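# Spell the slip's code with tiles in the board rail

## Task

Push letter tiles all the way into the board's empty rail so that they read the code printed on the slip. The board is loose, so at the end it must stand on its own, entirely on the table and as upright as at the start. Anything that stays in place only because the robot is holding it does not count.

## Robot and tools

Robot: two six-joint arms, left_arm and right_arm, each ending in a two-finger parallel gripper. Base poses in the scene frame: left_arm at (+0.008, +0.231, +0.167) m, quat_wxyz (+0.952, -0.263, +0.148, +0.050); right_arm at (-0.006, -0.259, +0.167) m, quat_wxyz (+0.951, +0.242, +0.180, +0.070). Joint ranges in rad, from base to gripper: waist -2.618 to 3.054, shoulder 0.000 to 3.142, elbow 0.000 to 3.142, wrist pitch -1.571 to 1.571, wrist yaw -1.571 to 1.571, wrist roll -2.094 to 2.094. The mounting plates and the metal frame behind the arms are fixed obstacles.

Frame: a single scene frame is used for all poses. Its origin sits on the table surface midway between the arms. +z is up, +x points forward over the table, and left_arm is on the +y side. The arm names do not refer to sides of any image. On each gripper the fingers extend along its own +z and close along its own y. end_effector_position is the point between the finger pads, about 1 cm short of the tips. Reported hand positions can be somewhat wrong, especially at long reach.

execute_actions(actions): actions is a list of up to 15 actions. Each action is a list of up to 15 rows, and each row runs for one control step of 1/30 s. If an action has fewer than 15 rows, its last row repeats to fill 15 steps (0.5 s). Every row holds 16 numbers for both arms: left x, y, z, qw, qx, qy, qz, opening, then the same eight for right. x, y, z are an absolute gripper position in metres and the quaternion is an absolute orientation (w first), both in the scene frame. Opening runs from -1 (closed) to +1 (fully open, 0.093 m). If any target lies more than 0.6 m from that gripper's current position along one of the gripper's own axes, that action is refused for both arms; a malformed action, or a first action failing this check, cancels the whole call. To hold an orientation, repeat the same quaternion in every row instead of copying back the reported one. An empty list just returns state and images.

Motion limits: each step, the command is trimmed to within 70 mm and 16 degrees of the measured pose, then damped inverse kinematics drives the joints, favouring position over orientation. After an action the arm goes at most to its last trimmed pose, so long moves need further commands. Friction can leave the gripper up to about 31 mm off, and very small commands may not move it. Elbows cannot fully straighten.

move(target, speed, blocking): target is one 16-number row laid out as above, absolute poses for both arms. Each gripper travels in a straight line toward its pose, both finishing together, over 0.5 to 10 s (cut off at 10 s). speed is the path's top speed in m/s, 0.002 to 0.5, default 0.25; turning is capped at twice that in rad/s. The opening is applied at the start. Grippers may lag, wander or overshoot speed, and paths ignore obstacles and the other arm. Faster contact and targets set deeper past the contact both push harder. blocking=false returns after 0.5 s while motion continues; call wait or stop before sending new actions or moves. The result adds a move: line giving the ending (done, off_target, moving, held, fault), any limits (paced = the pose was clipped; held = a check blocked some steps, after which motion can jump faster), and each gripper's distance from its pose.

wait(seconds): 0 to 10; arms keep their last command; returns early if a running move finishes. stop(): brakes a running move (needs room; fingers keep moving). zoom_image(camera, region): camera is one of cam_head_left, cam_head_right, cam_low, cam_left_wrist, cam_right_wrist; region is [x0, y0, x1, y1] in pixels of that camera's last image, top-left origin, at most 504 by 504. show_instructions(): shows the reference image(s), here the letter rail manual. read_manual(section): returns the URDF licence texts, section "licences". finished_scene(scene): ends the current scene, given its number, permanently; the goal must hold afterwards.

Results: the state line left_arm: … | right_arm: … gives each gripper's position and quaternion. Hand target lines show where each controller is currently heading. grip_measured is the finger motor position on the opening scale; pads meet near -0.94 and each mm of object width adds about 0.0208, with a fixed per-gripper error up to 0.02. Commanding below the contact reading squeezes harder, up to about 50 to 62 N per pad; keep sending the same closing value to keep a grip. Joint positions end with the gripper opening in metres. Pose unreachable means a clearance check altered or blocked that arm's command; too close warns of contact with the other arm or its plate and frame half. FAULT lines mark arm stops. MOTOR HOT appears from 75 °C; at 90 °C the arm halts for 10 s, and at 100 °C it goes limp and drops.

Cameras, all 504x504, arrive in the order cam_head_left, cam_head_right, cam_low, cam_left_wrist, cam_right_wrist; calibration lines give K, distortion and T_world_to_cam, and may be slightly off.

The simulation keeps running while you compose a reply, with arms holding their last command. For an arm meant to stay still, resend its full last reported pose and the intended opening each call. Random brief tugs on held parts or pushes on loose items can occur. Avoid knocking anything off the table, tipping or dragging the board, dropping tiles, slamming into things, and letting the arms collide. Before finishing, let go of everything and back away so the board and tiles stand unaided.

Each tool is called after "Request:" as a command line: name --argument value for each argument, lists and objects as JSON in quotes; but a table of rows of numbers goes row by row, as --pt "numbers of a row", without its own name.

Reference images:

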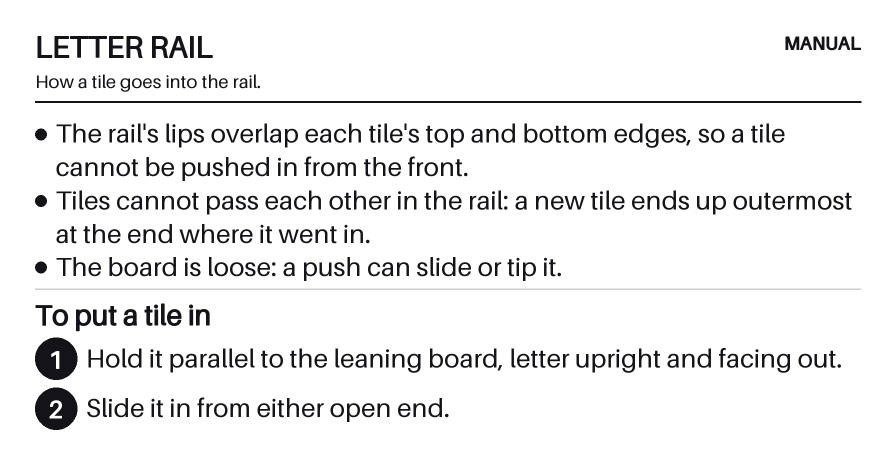

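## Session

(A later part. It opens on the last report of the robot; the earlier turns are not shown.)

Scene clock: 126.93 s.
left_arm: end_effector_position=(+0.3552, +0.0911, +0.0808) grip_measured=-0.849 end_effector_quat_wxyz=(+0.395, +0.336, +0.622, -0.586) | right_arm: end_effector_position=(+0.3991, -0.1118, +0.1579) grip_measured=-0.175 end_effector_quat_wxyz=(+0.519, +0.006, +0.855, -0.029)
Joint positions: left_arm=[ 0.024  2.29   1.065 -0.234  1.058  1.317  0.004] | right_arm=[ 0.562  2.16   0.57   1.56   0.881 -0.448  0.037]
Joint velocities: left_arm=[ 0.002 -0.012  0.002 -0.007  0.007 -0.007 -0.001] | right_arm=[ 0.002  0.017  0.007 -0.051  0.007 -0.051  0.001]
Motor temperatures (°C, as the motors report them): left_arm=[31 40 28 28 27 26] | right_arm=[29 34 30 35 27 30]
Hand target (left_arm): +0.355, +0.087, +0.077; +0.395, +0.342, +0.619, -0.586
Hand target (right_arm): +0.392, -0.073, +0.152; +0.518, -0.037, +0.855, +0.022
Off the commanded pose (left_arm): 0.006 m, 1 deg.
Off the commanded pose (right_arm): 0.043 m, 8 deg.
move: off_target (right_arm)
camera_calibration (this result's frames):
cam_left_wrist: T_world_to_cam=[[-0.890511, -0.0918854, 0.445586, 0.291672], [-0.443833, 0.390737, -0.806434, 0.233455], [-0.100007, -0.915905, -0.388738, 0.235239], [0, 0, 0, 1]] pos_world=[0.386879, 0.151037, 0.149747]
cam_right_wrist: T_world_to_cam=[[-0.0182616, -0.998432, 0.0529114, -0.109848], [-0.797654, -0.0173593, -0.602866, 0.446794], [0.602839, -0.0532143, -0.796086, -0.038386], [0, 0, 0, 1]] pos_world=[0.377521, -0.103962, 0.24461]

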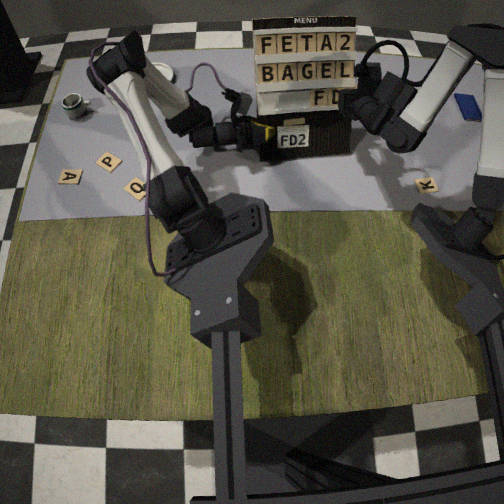

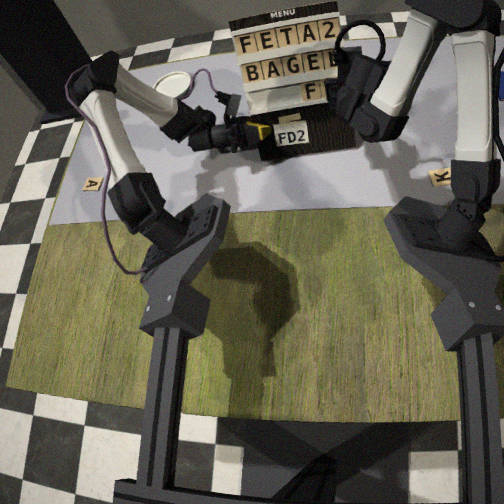

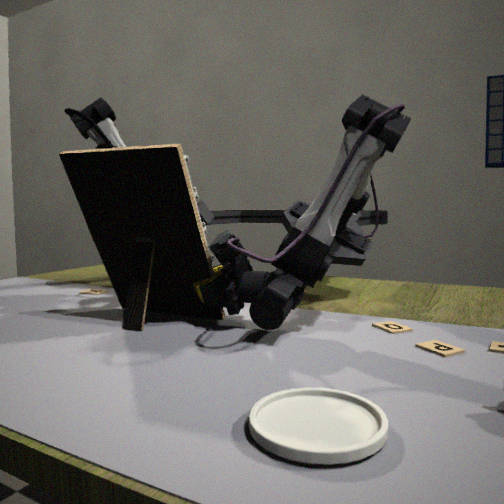

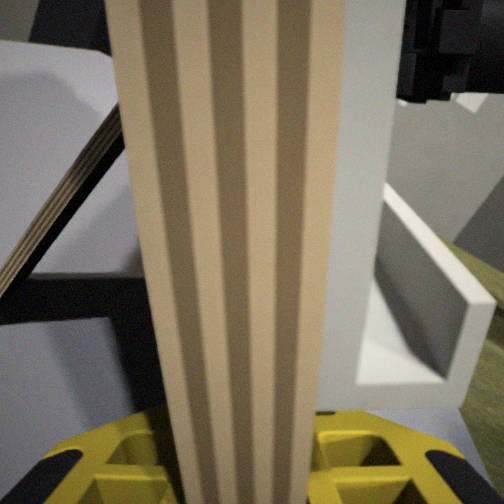

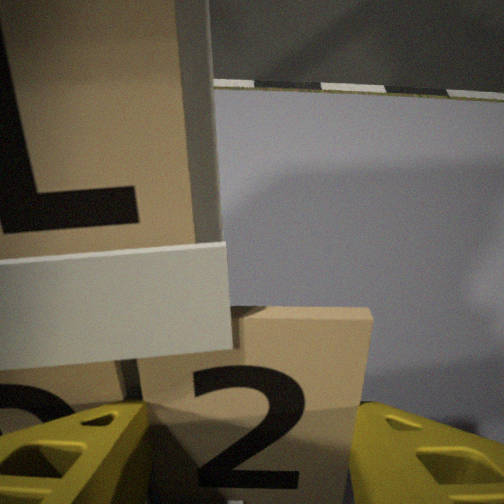

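Request:
move --target '[0.355,0.087,0.077,0.395,0.342,0.619,-0.587,-0.9,0.399,-0.114,0.153,0.522,-0.0375,0.852,0.023,-0.2]' --speed 0.025

Request:
zoom_image --camera "cam_head_left" --region '[240,50,380,150]'

Scene clock: 130.03 s.
left_arm: end_effector_position=(+0.3550, +0.0908, +0.0807) grip_measured=-0.849 end_effector_quat_wxyz=(+0.396, +0.338, +0.622, -0.585) | right_arm: end_effector_position=(+0.4008, -0.1114, +0.1562) grip_measured=-0.175 end_effector_quat_wxyz=(+0.527, -0.031, +0.849, +0.018)
Joint positions: left_arm=[ 0.023  2.29   1.065 -0.235  1.056  1.321  0.004] | right_arm=[ 0.509  2.104  0.516  1.516  0.71  -0.435  0.037]
Joint velocities: left_arm=[-0.022  0.027 -0.007  0.022 -0.007  0.051 -0.   ] | right_arm=[ 0.002 -0.017 -0.017 -0.022 -0.007  0.037  0.001]
Motor temperatures (°C, as the motors report them): left_arm=[31 40 28 28 27 26] | right_arm=[29 34 30 35 27 30]
Hand target (left_arm): +0.355, +0.087, +0.077; +0.395, +0.342, +0.619, -0.587
Hand target (right_arm): +0.399, -0.114, +0.153; +0.522, -0.037, +0.852, +0.023
Off the commanded pose (left_arm): 0.005 m, 1 deg.
Off the commanded pose (right_arm): 0.004 m, 1 deg.
move: done
camera_calibration (this result's frames):
cam_left_wrist: T_world_to_cam=[[-0.892475, -0.0913936, 0.441741, 0.292436], [-0.43996, 0.392605, -0.807649, 0.231958], [-0.099616, -0.915155, -0.3906, 0.234907], [0, 0, 0, 1]] pos_world=[0.386445, 0.150635, 0.149914]
cam_right_wrist: T_world_to_cam=[[0.0946735, -0.995429, 0.0125427, -0.147949], [-0.780365, -0.0820304, -0.61992, 0.435679], [0.618115, 0.0489021, -0.784565, -0.0373363], [0, 0, 0, 1]] pos_world=[0.377074, -0.109708, 0.242649]

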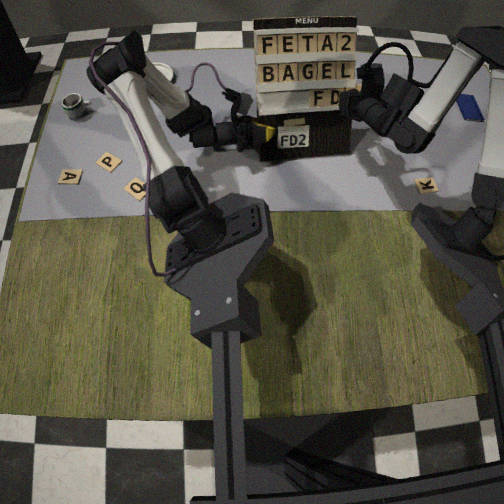

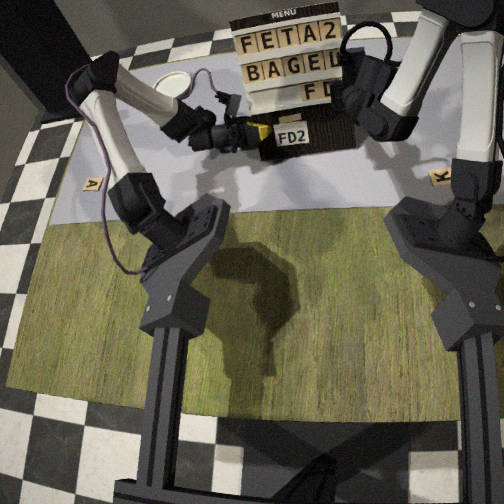

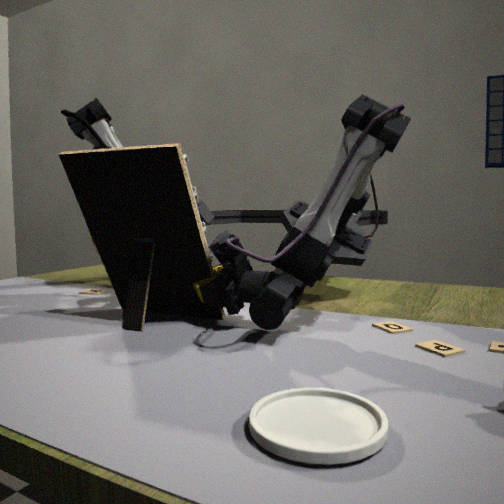

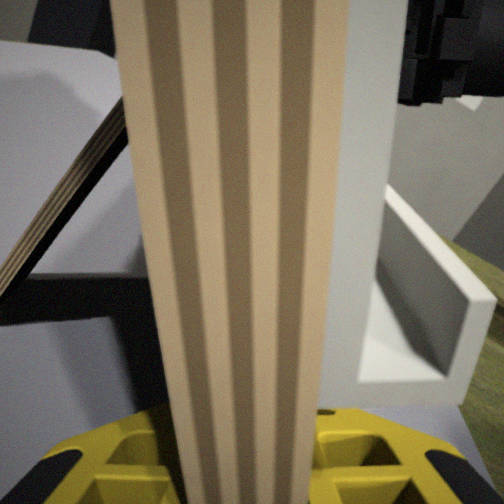

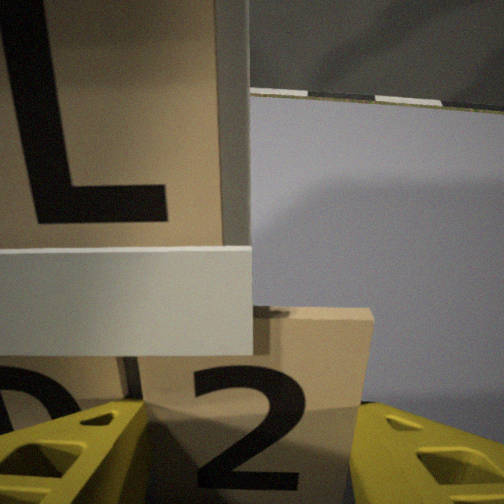

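Region (240, 50, 380, 150) of cam_head_left's 504x504 image, scaled by 3.600, with more detail than that image has; it fills the top 360 rows of this view, and the rest is white.

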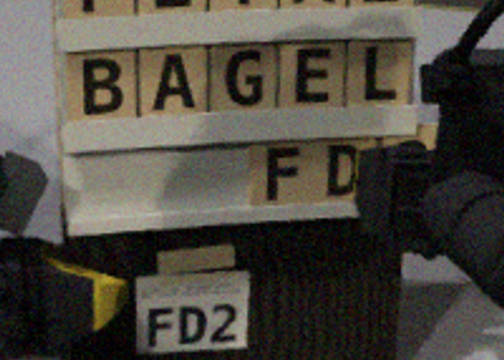

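Request:
move --target '[0.355,0.087,0.077,0.395,0.342,0.619,-0.587,-0.9,0.397,-0.085,0.152,0.52,-0.065,0.85,0.05,-0.2]' --speed 0.025

Request:
move --target '[0.355,0.087,0.077,0.395,0.342,0.619,-0.587,-0.9,0.395,-0.065,0.152,0.52,-0.065,0.85,0.05,-0.2]' --speed 0.025

Scene clock: 132.23 s.
left_arm: end_effector_position=(+0.3549, +0.0907, +0.0807) grip_measured=-0.849 end_effector_quat_wxyz=(+0.396, +0.339, +0.622, -0.585) | right_arm: end_effector_position=(+0.3982, -0.0962, +0.1549) grip_measured=-0.175 end_effector_quat_wxyz=(+0.523, -0.055, +0.850, +0.040)
Joint positions: left_arm=[ 0.023  2.29   1.065 -0.235  1.055  1.323  0.004] | right_arm=[ 0.521  2.103  0.527  1.461  0.669 -0.423  0.037]
Joint velocities: left_arm=[ 0.002 -0.012  0.007 -0.007  0.007  0.066 -0.001] | right_arm=[-0.007 -0.012  0.002 -0.022  0.022  0.066  0.   ]
Motor temperatures (°C, as the motors report them): left_arm=[31 40 28 28 27 26] | right_arm=[29 34 30 35 27 30]
Hand target (left_arm): +0.355, +0.087, +0.077; +0.395, +0.342, +0.619, -0.587
Hand target (right_arm): +0.397, -0.085, +0.152; +0.520, -0.065, +0.850, +0.050
Off the commanded pose (left_arm): 0.005 m, 1 deg.
Off the commanded pose (right_arm): 0.012 m, 2 deg.
move: off_target (right_arm)
camera_calibration (this result's frames):
cam_left_wrist: T_world_to_cam=[[-0.893117, -0.0911106, 0.4405, 0.292639], [-0.438633, 0.393477, -0.807946, 0.231407], [-0.0997145, -0.914808, -0.391386, 0.234836], [0, 0, 0, 1]] pos_world=[0.38628, 0.150439, 0.149968]
cam_right_wrist: T_world_to_cam=[[0.157554, -0.98751, -0.00025886, -0.154823], [-0.779334, -0.124179, -0.614181, 0.428704], [0.606478, 0.0969685, -0.789165, -0.0274379], [0, 0, 0, 1]] pos_world=[0.375137, -0.0969927, 0.241609]

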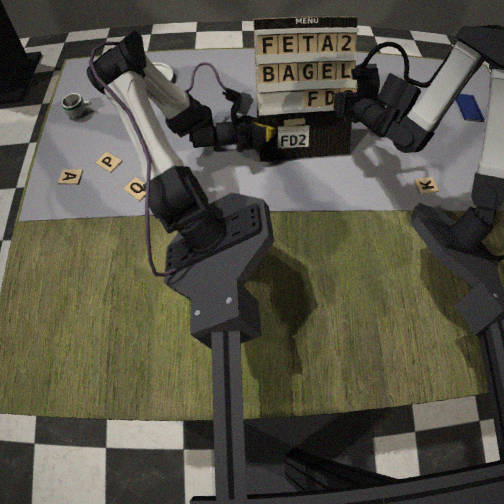

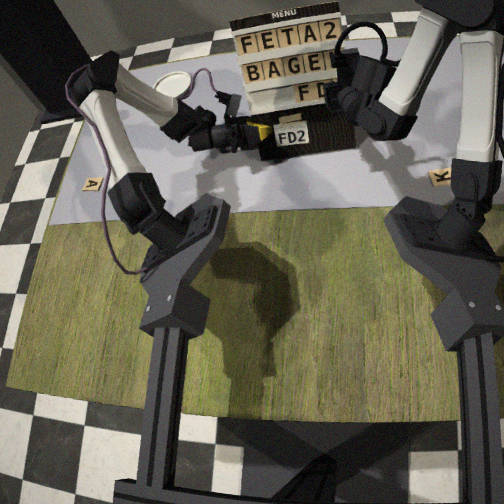

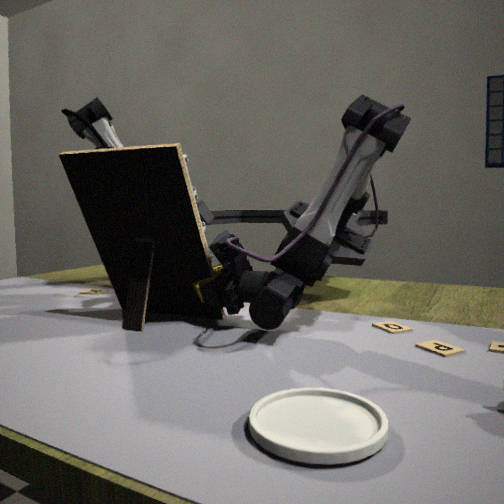

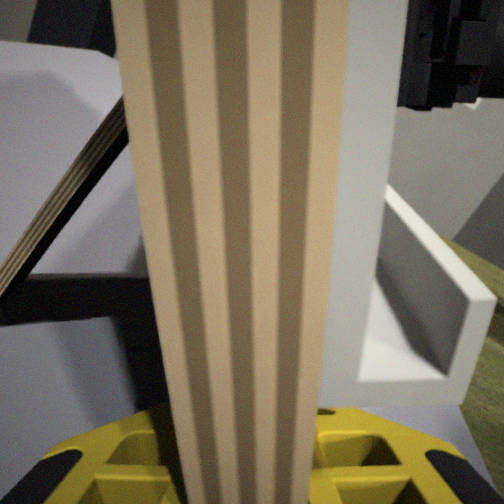

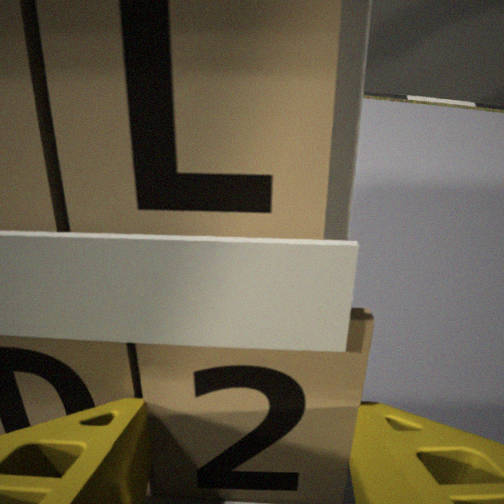

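Scene clock: 133.73 s.
left_arm: end_effector_position=(+0.3549, +0.0907, +0.0806) grip_measured=-0.849 end_effector_quat_wxyz=(+0.396, +0.339, +0.622, -0.585) | right_arm: end_effector_position=(+0.3963, -0.0736, +0.1553) grip_measured=-0.175 end_effector_quat_wxyz=(+0.524, -0.060, +0.848, +0.046)
Joint positions: left_arm=[ 0.023  2.29   1.065 -0.235  1.055  1.323  0.004] | right_arm=[ 0.567  2.163  0.579  1.461  0.698 -0.416  0.037]
Joint velocities: left_arm=[ 0.007 -0.022 -0.012 -0.007 -0.051  0.051 -0.   ] | right_arm=[-0.017 -0.002 -0.002 -0.154 -0.066 -0.051  0.001]
Motor temperatures (°C, as the motors report them): left_arm=[31 39 28 28 27 26] | right_arm=[29 34 30 35 27 30]
Hand target (left_arm): +0.355, +0.087, +0.077; +0.395, +0.342, +0.619, -0.587
Hand target (right_arm): +0.395, -0.065, +0.152; +0.520, -0.065, +0.850, +0.050
Off the commanded pose (left_arm): 0.005 m, 1 deg.
Off the commanded pose (right_arm): 0.009 m, 1 deg.
move: done
camera_calibration (this result's frames):
cam_left_wrist: T_world_to_cam=[[-0.893109, -0.0911963, 0.440499, 0.292658], [-0.438628, 0.393814, -0.807785, 0.231305], [-0.0998077, -0.914655, -0.39172, 0.234855], [0, 0, 0, 1]] pos_world=[0.386273, 0.15041, 0.149927]
cam_right_wrist: T_world_to_cam=[[0.172396, -0.985012, -0.00561356, -0.1371], [-0.775475, -0.132204, -0.617383, 0.428691], [0.607387, 0.110787, -0.786643, -0.027959], [0, 0, 0, 1]] pos_world=[0.373056, -0.0752729, 0.241903]

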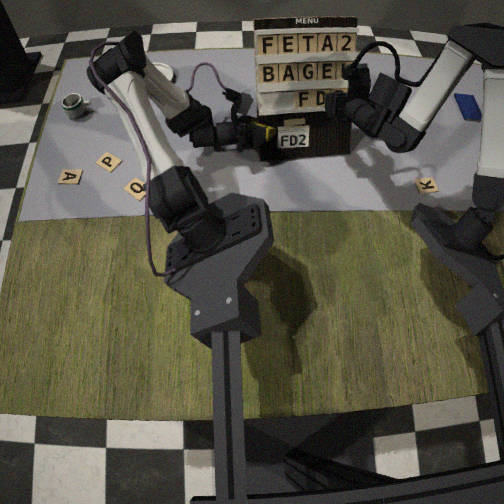

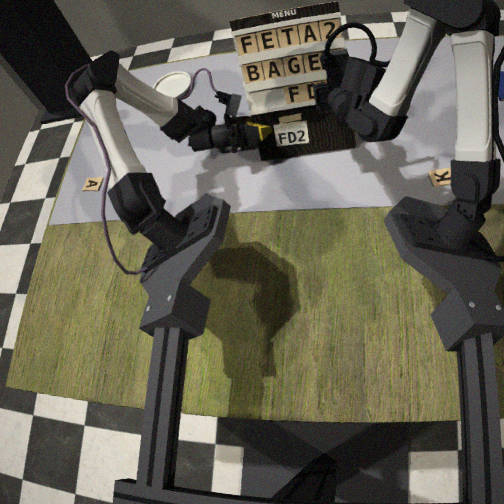

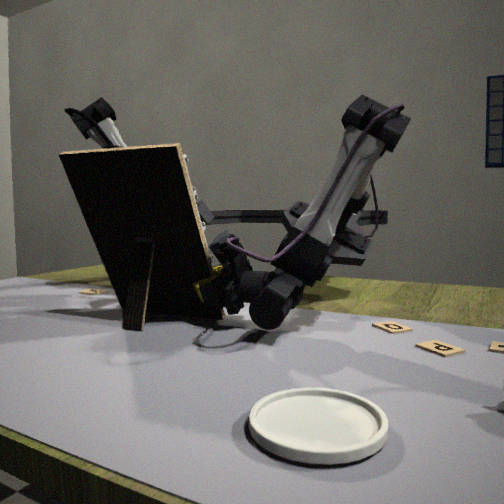

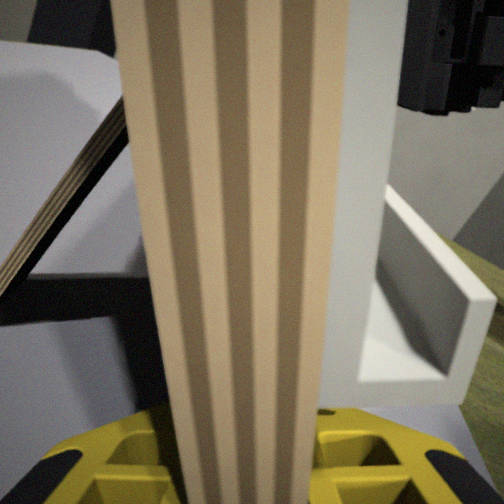

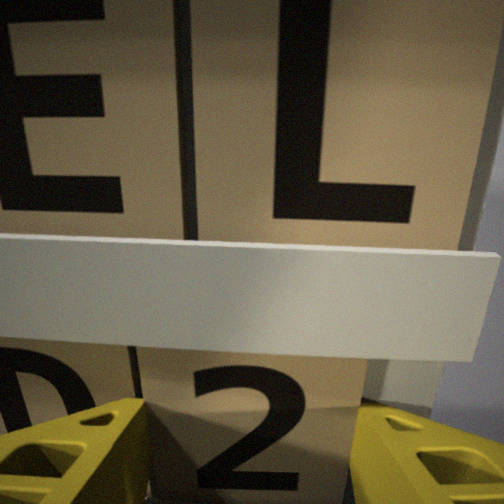

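Request:
move --target '[0.355,0.087,0.077,0.395,0.342,0.619,-0.587,0.3,0.396,-0.072,0.154,0.52,-0.06,0.85,0.046,0.1]'

Request:
move --target '[0.36,0.17,0.08,0.395,0.342,0.619,-0.587,0.3,0.34,-0.09,0.18,0.48,-0.06,0.87,0.046,0.1]' --speed 0.1

Scene clock: 134.53 s.
left_arm: end_effector_position=(+0.3549, +0.0907, +0.0807) grip_measured=+0.298 end_effector_quat_wxyz=(+0.398, +0.340, +0.621, -0.584) | right_arm: end_effector_position=(+0.3963, -0.0738, +0.1551) grip_measured=+0.097 end_effector_quat_wxyz=(+0.524, -0.059, +0.849, +0.046)
Joint positions: left_arm=[ 0.023  2.29   1.065 -0.235  1.056  1.328  0.059] | right_arm=[ 0.567  2.163  0.579  1.46   0.7   -0.415  0.05 ]
Joint velocities: left_arm=[-0.022 -0.002  0.017  0.081 -0.007 -0.037 -0.   ] | right_arm=[-0.017  0.002  0.002 -0.066 -0.007  0.037 -0.   ]
Motor temperatures (°C, as the motors report them): left_arm=[31 39 28 28 27 26] | right_arm=[30 34 30 35 27 30]
Hand target (left_arm): +0.355, +0.087, +0.077; +0.395, +0.342, +0.619, -0.587
Hand target (right_arm): +0.396, -0.072, +0.154; +0.520, -0.060, +0.851, +0.046
Off the commanded pose (left_arm): 0.005 m, 1 deg.
Off the commanded pose (right_arm): 0.002 m, 0 deg.
move: done
camera_calibration (this result's frames):
cam_left_wrist: T_world_to_cam=[[-0.895289, -0.0912264, 0.436044, 0.293765], [-0.43464, 0.393531, -0.810075, 0.230213], [-0.0976969, -0.914774, -0.391975, 0.234192], [0, 0, 0, 1]] pos_world=[0.385945, 0.150436, 0.150192]
cam_right_wrist: T_world_to_cam=[[0.171219, -0.985219, -0.00518406, -0.136916], [-0.77614, -0.131639, -0.616667, 0.428723], [0.606869, 0.109609, -0.787207, -0.0278268], [0, 0, 0, 1]] pos_world=[0.373079, -0.0754058, 0.241764]

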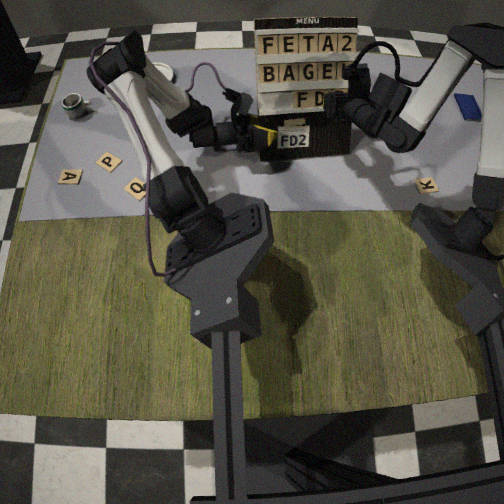

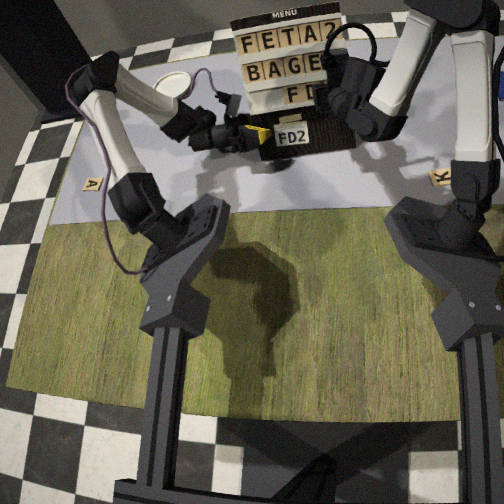

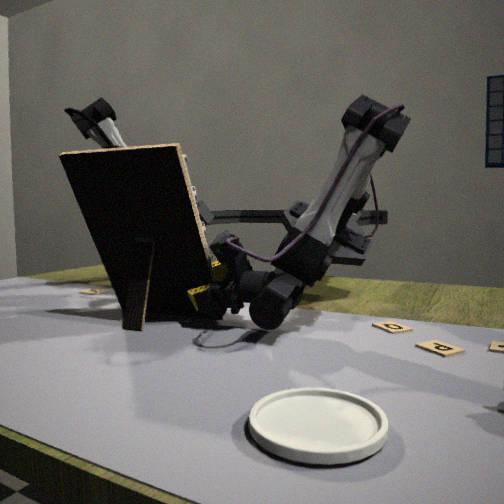

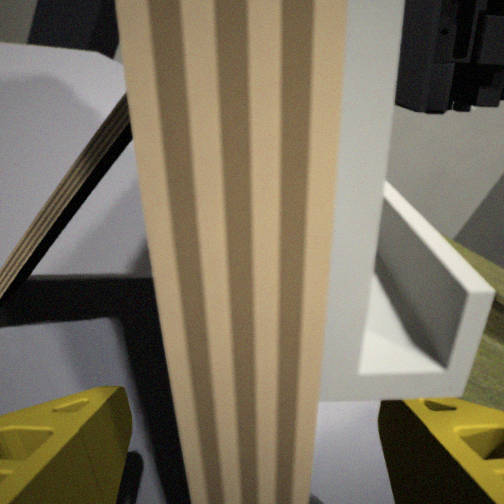

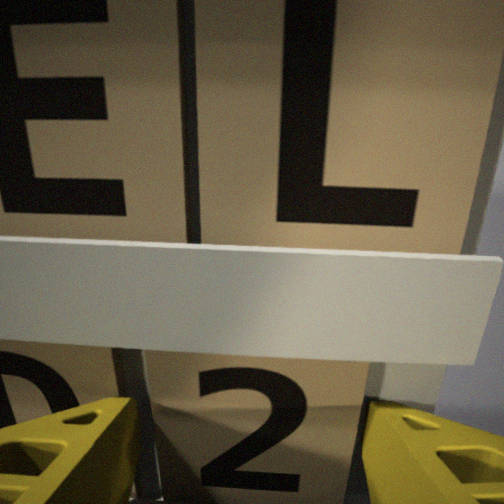

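Scene clock: 135.93 s.
left_arm: end_effector_position=(+0.3613, +0.1612, +0.0840) grip_measured=+0.298 end_effector_quat_wxyz=(+0.402, +0.346, +0.613, -0.586) | right_arm: end_effector_position=(+0.3455, -0.0874, +0.1804) grip_measured=+0.097 end_effector_quat_wxyz=(+0.485, -0.057, +0.871, +0.046)
Joint positions: left_arm=[ 0.187  2.27   1.263 -0.771  1.055  1.702  0.059] | right_arm=[ 0.712  1.941  0.42   1.25   0.873 -0.281  0.05 ]
Joint velocities: left_arm=[ 0.002  0.002  0.007  0.022 -0.007  0.022 -0.001] | right_arm=[-0.012 -0.002  0.007  0.007 -0.037  0.051 -0.   ]
Motor temperatures (°C, as the motors report them): left_arm=[31 40 28 28 27 26] | right_arm=[30 34 30 35 27 30]
Hand target (left_arm): +0.361, +0.169, +0.080; +0.396, +0.341, +0.620, -0.585
Hand target (right_arm): +0.340, -0.089, +0.181; +0.482, -0.060, +0.873, +0.046
Off the commanded pose (left_arm): 0.010 m, 1 deg.
Off the commanded pose (right_arm): 0.006 m, 1 deg.
move: done
camera_calibration (this result's frames):
cam_left_wrist: T_world_to_cam=[[-0.903424, -0.0784492, 0.421509, 0.306618], [-0.41703, 0.389053, -0.821416, 0.203223], [-0.0995502, -0.917869, -0.384196, 0.301108], [0, 0, 0, 1]] pos_world=[0.391732, 0.221367, 0.153373]
cam_right_wrist: T_world_to_cam=[[0.16727, -0.985781, -0.0160423, -0.138163], [-0.828362, -0.131698, -0.544492, 0.40808], [0.534637, 0.104366, -0.838613, 0.0581479], [0, 0, 0, 1]] pos_world=[0.330061, -0.0885237, 0.268744]

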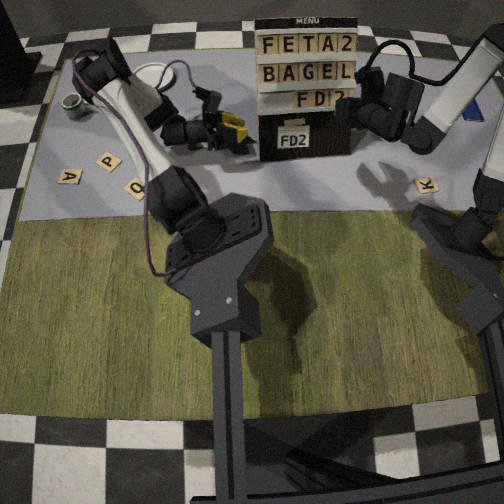

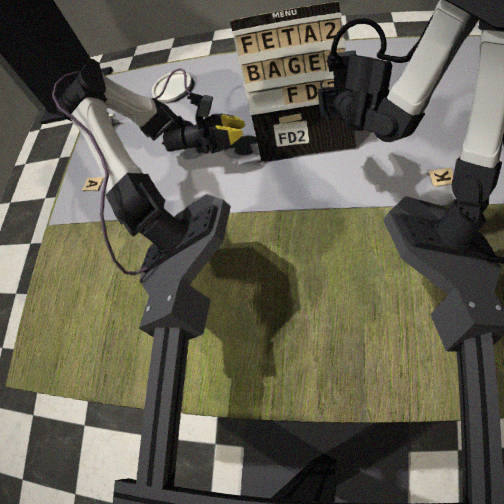

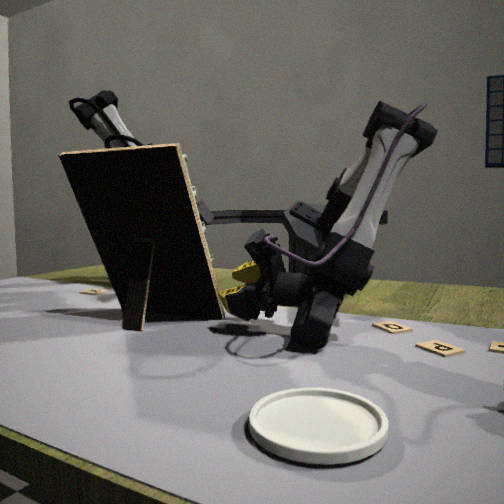

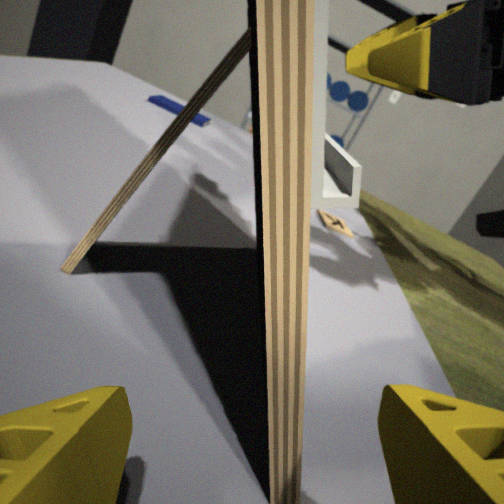

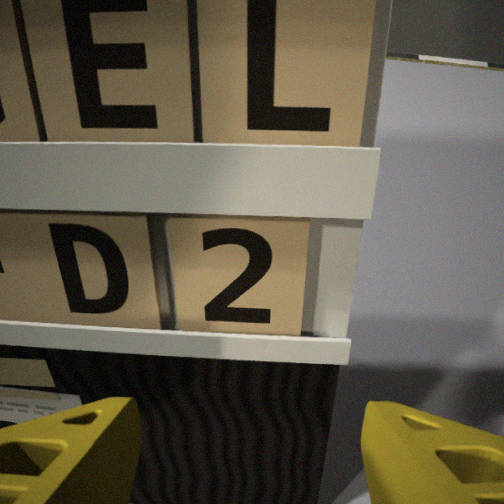

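Request:
finished_scene --scene 1

The scene is finished: the task was done.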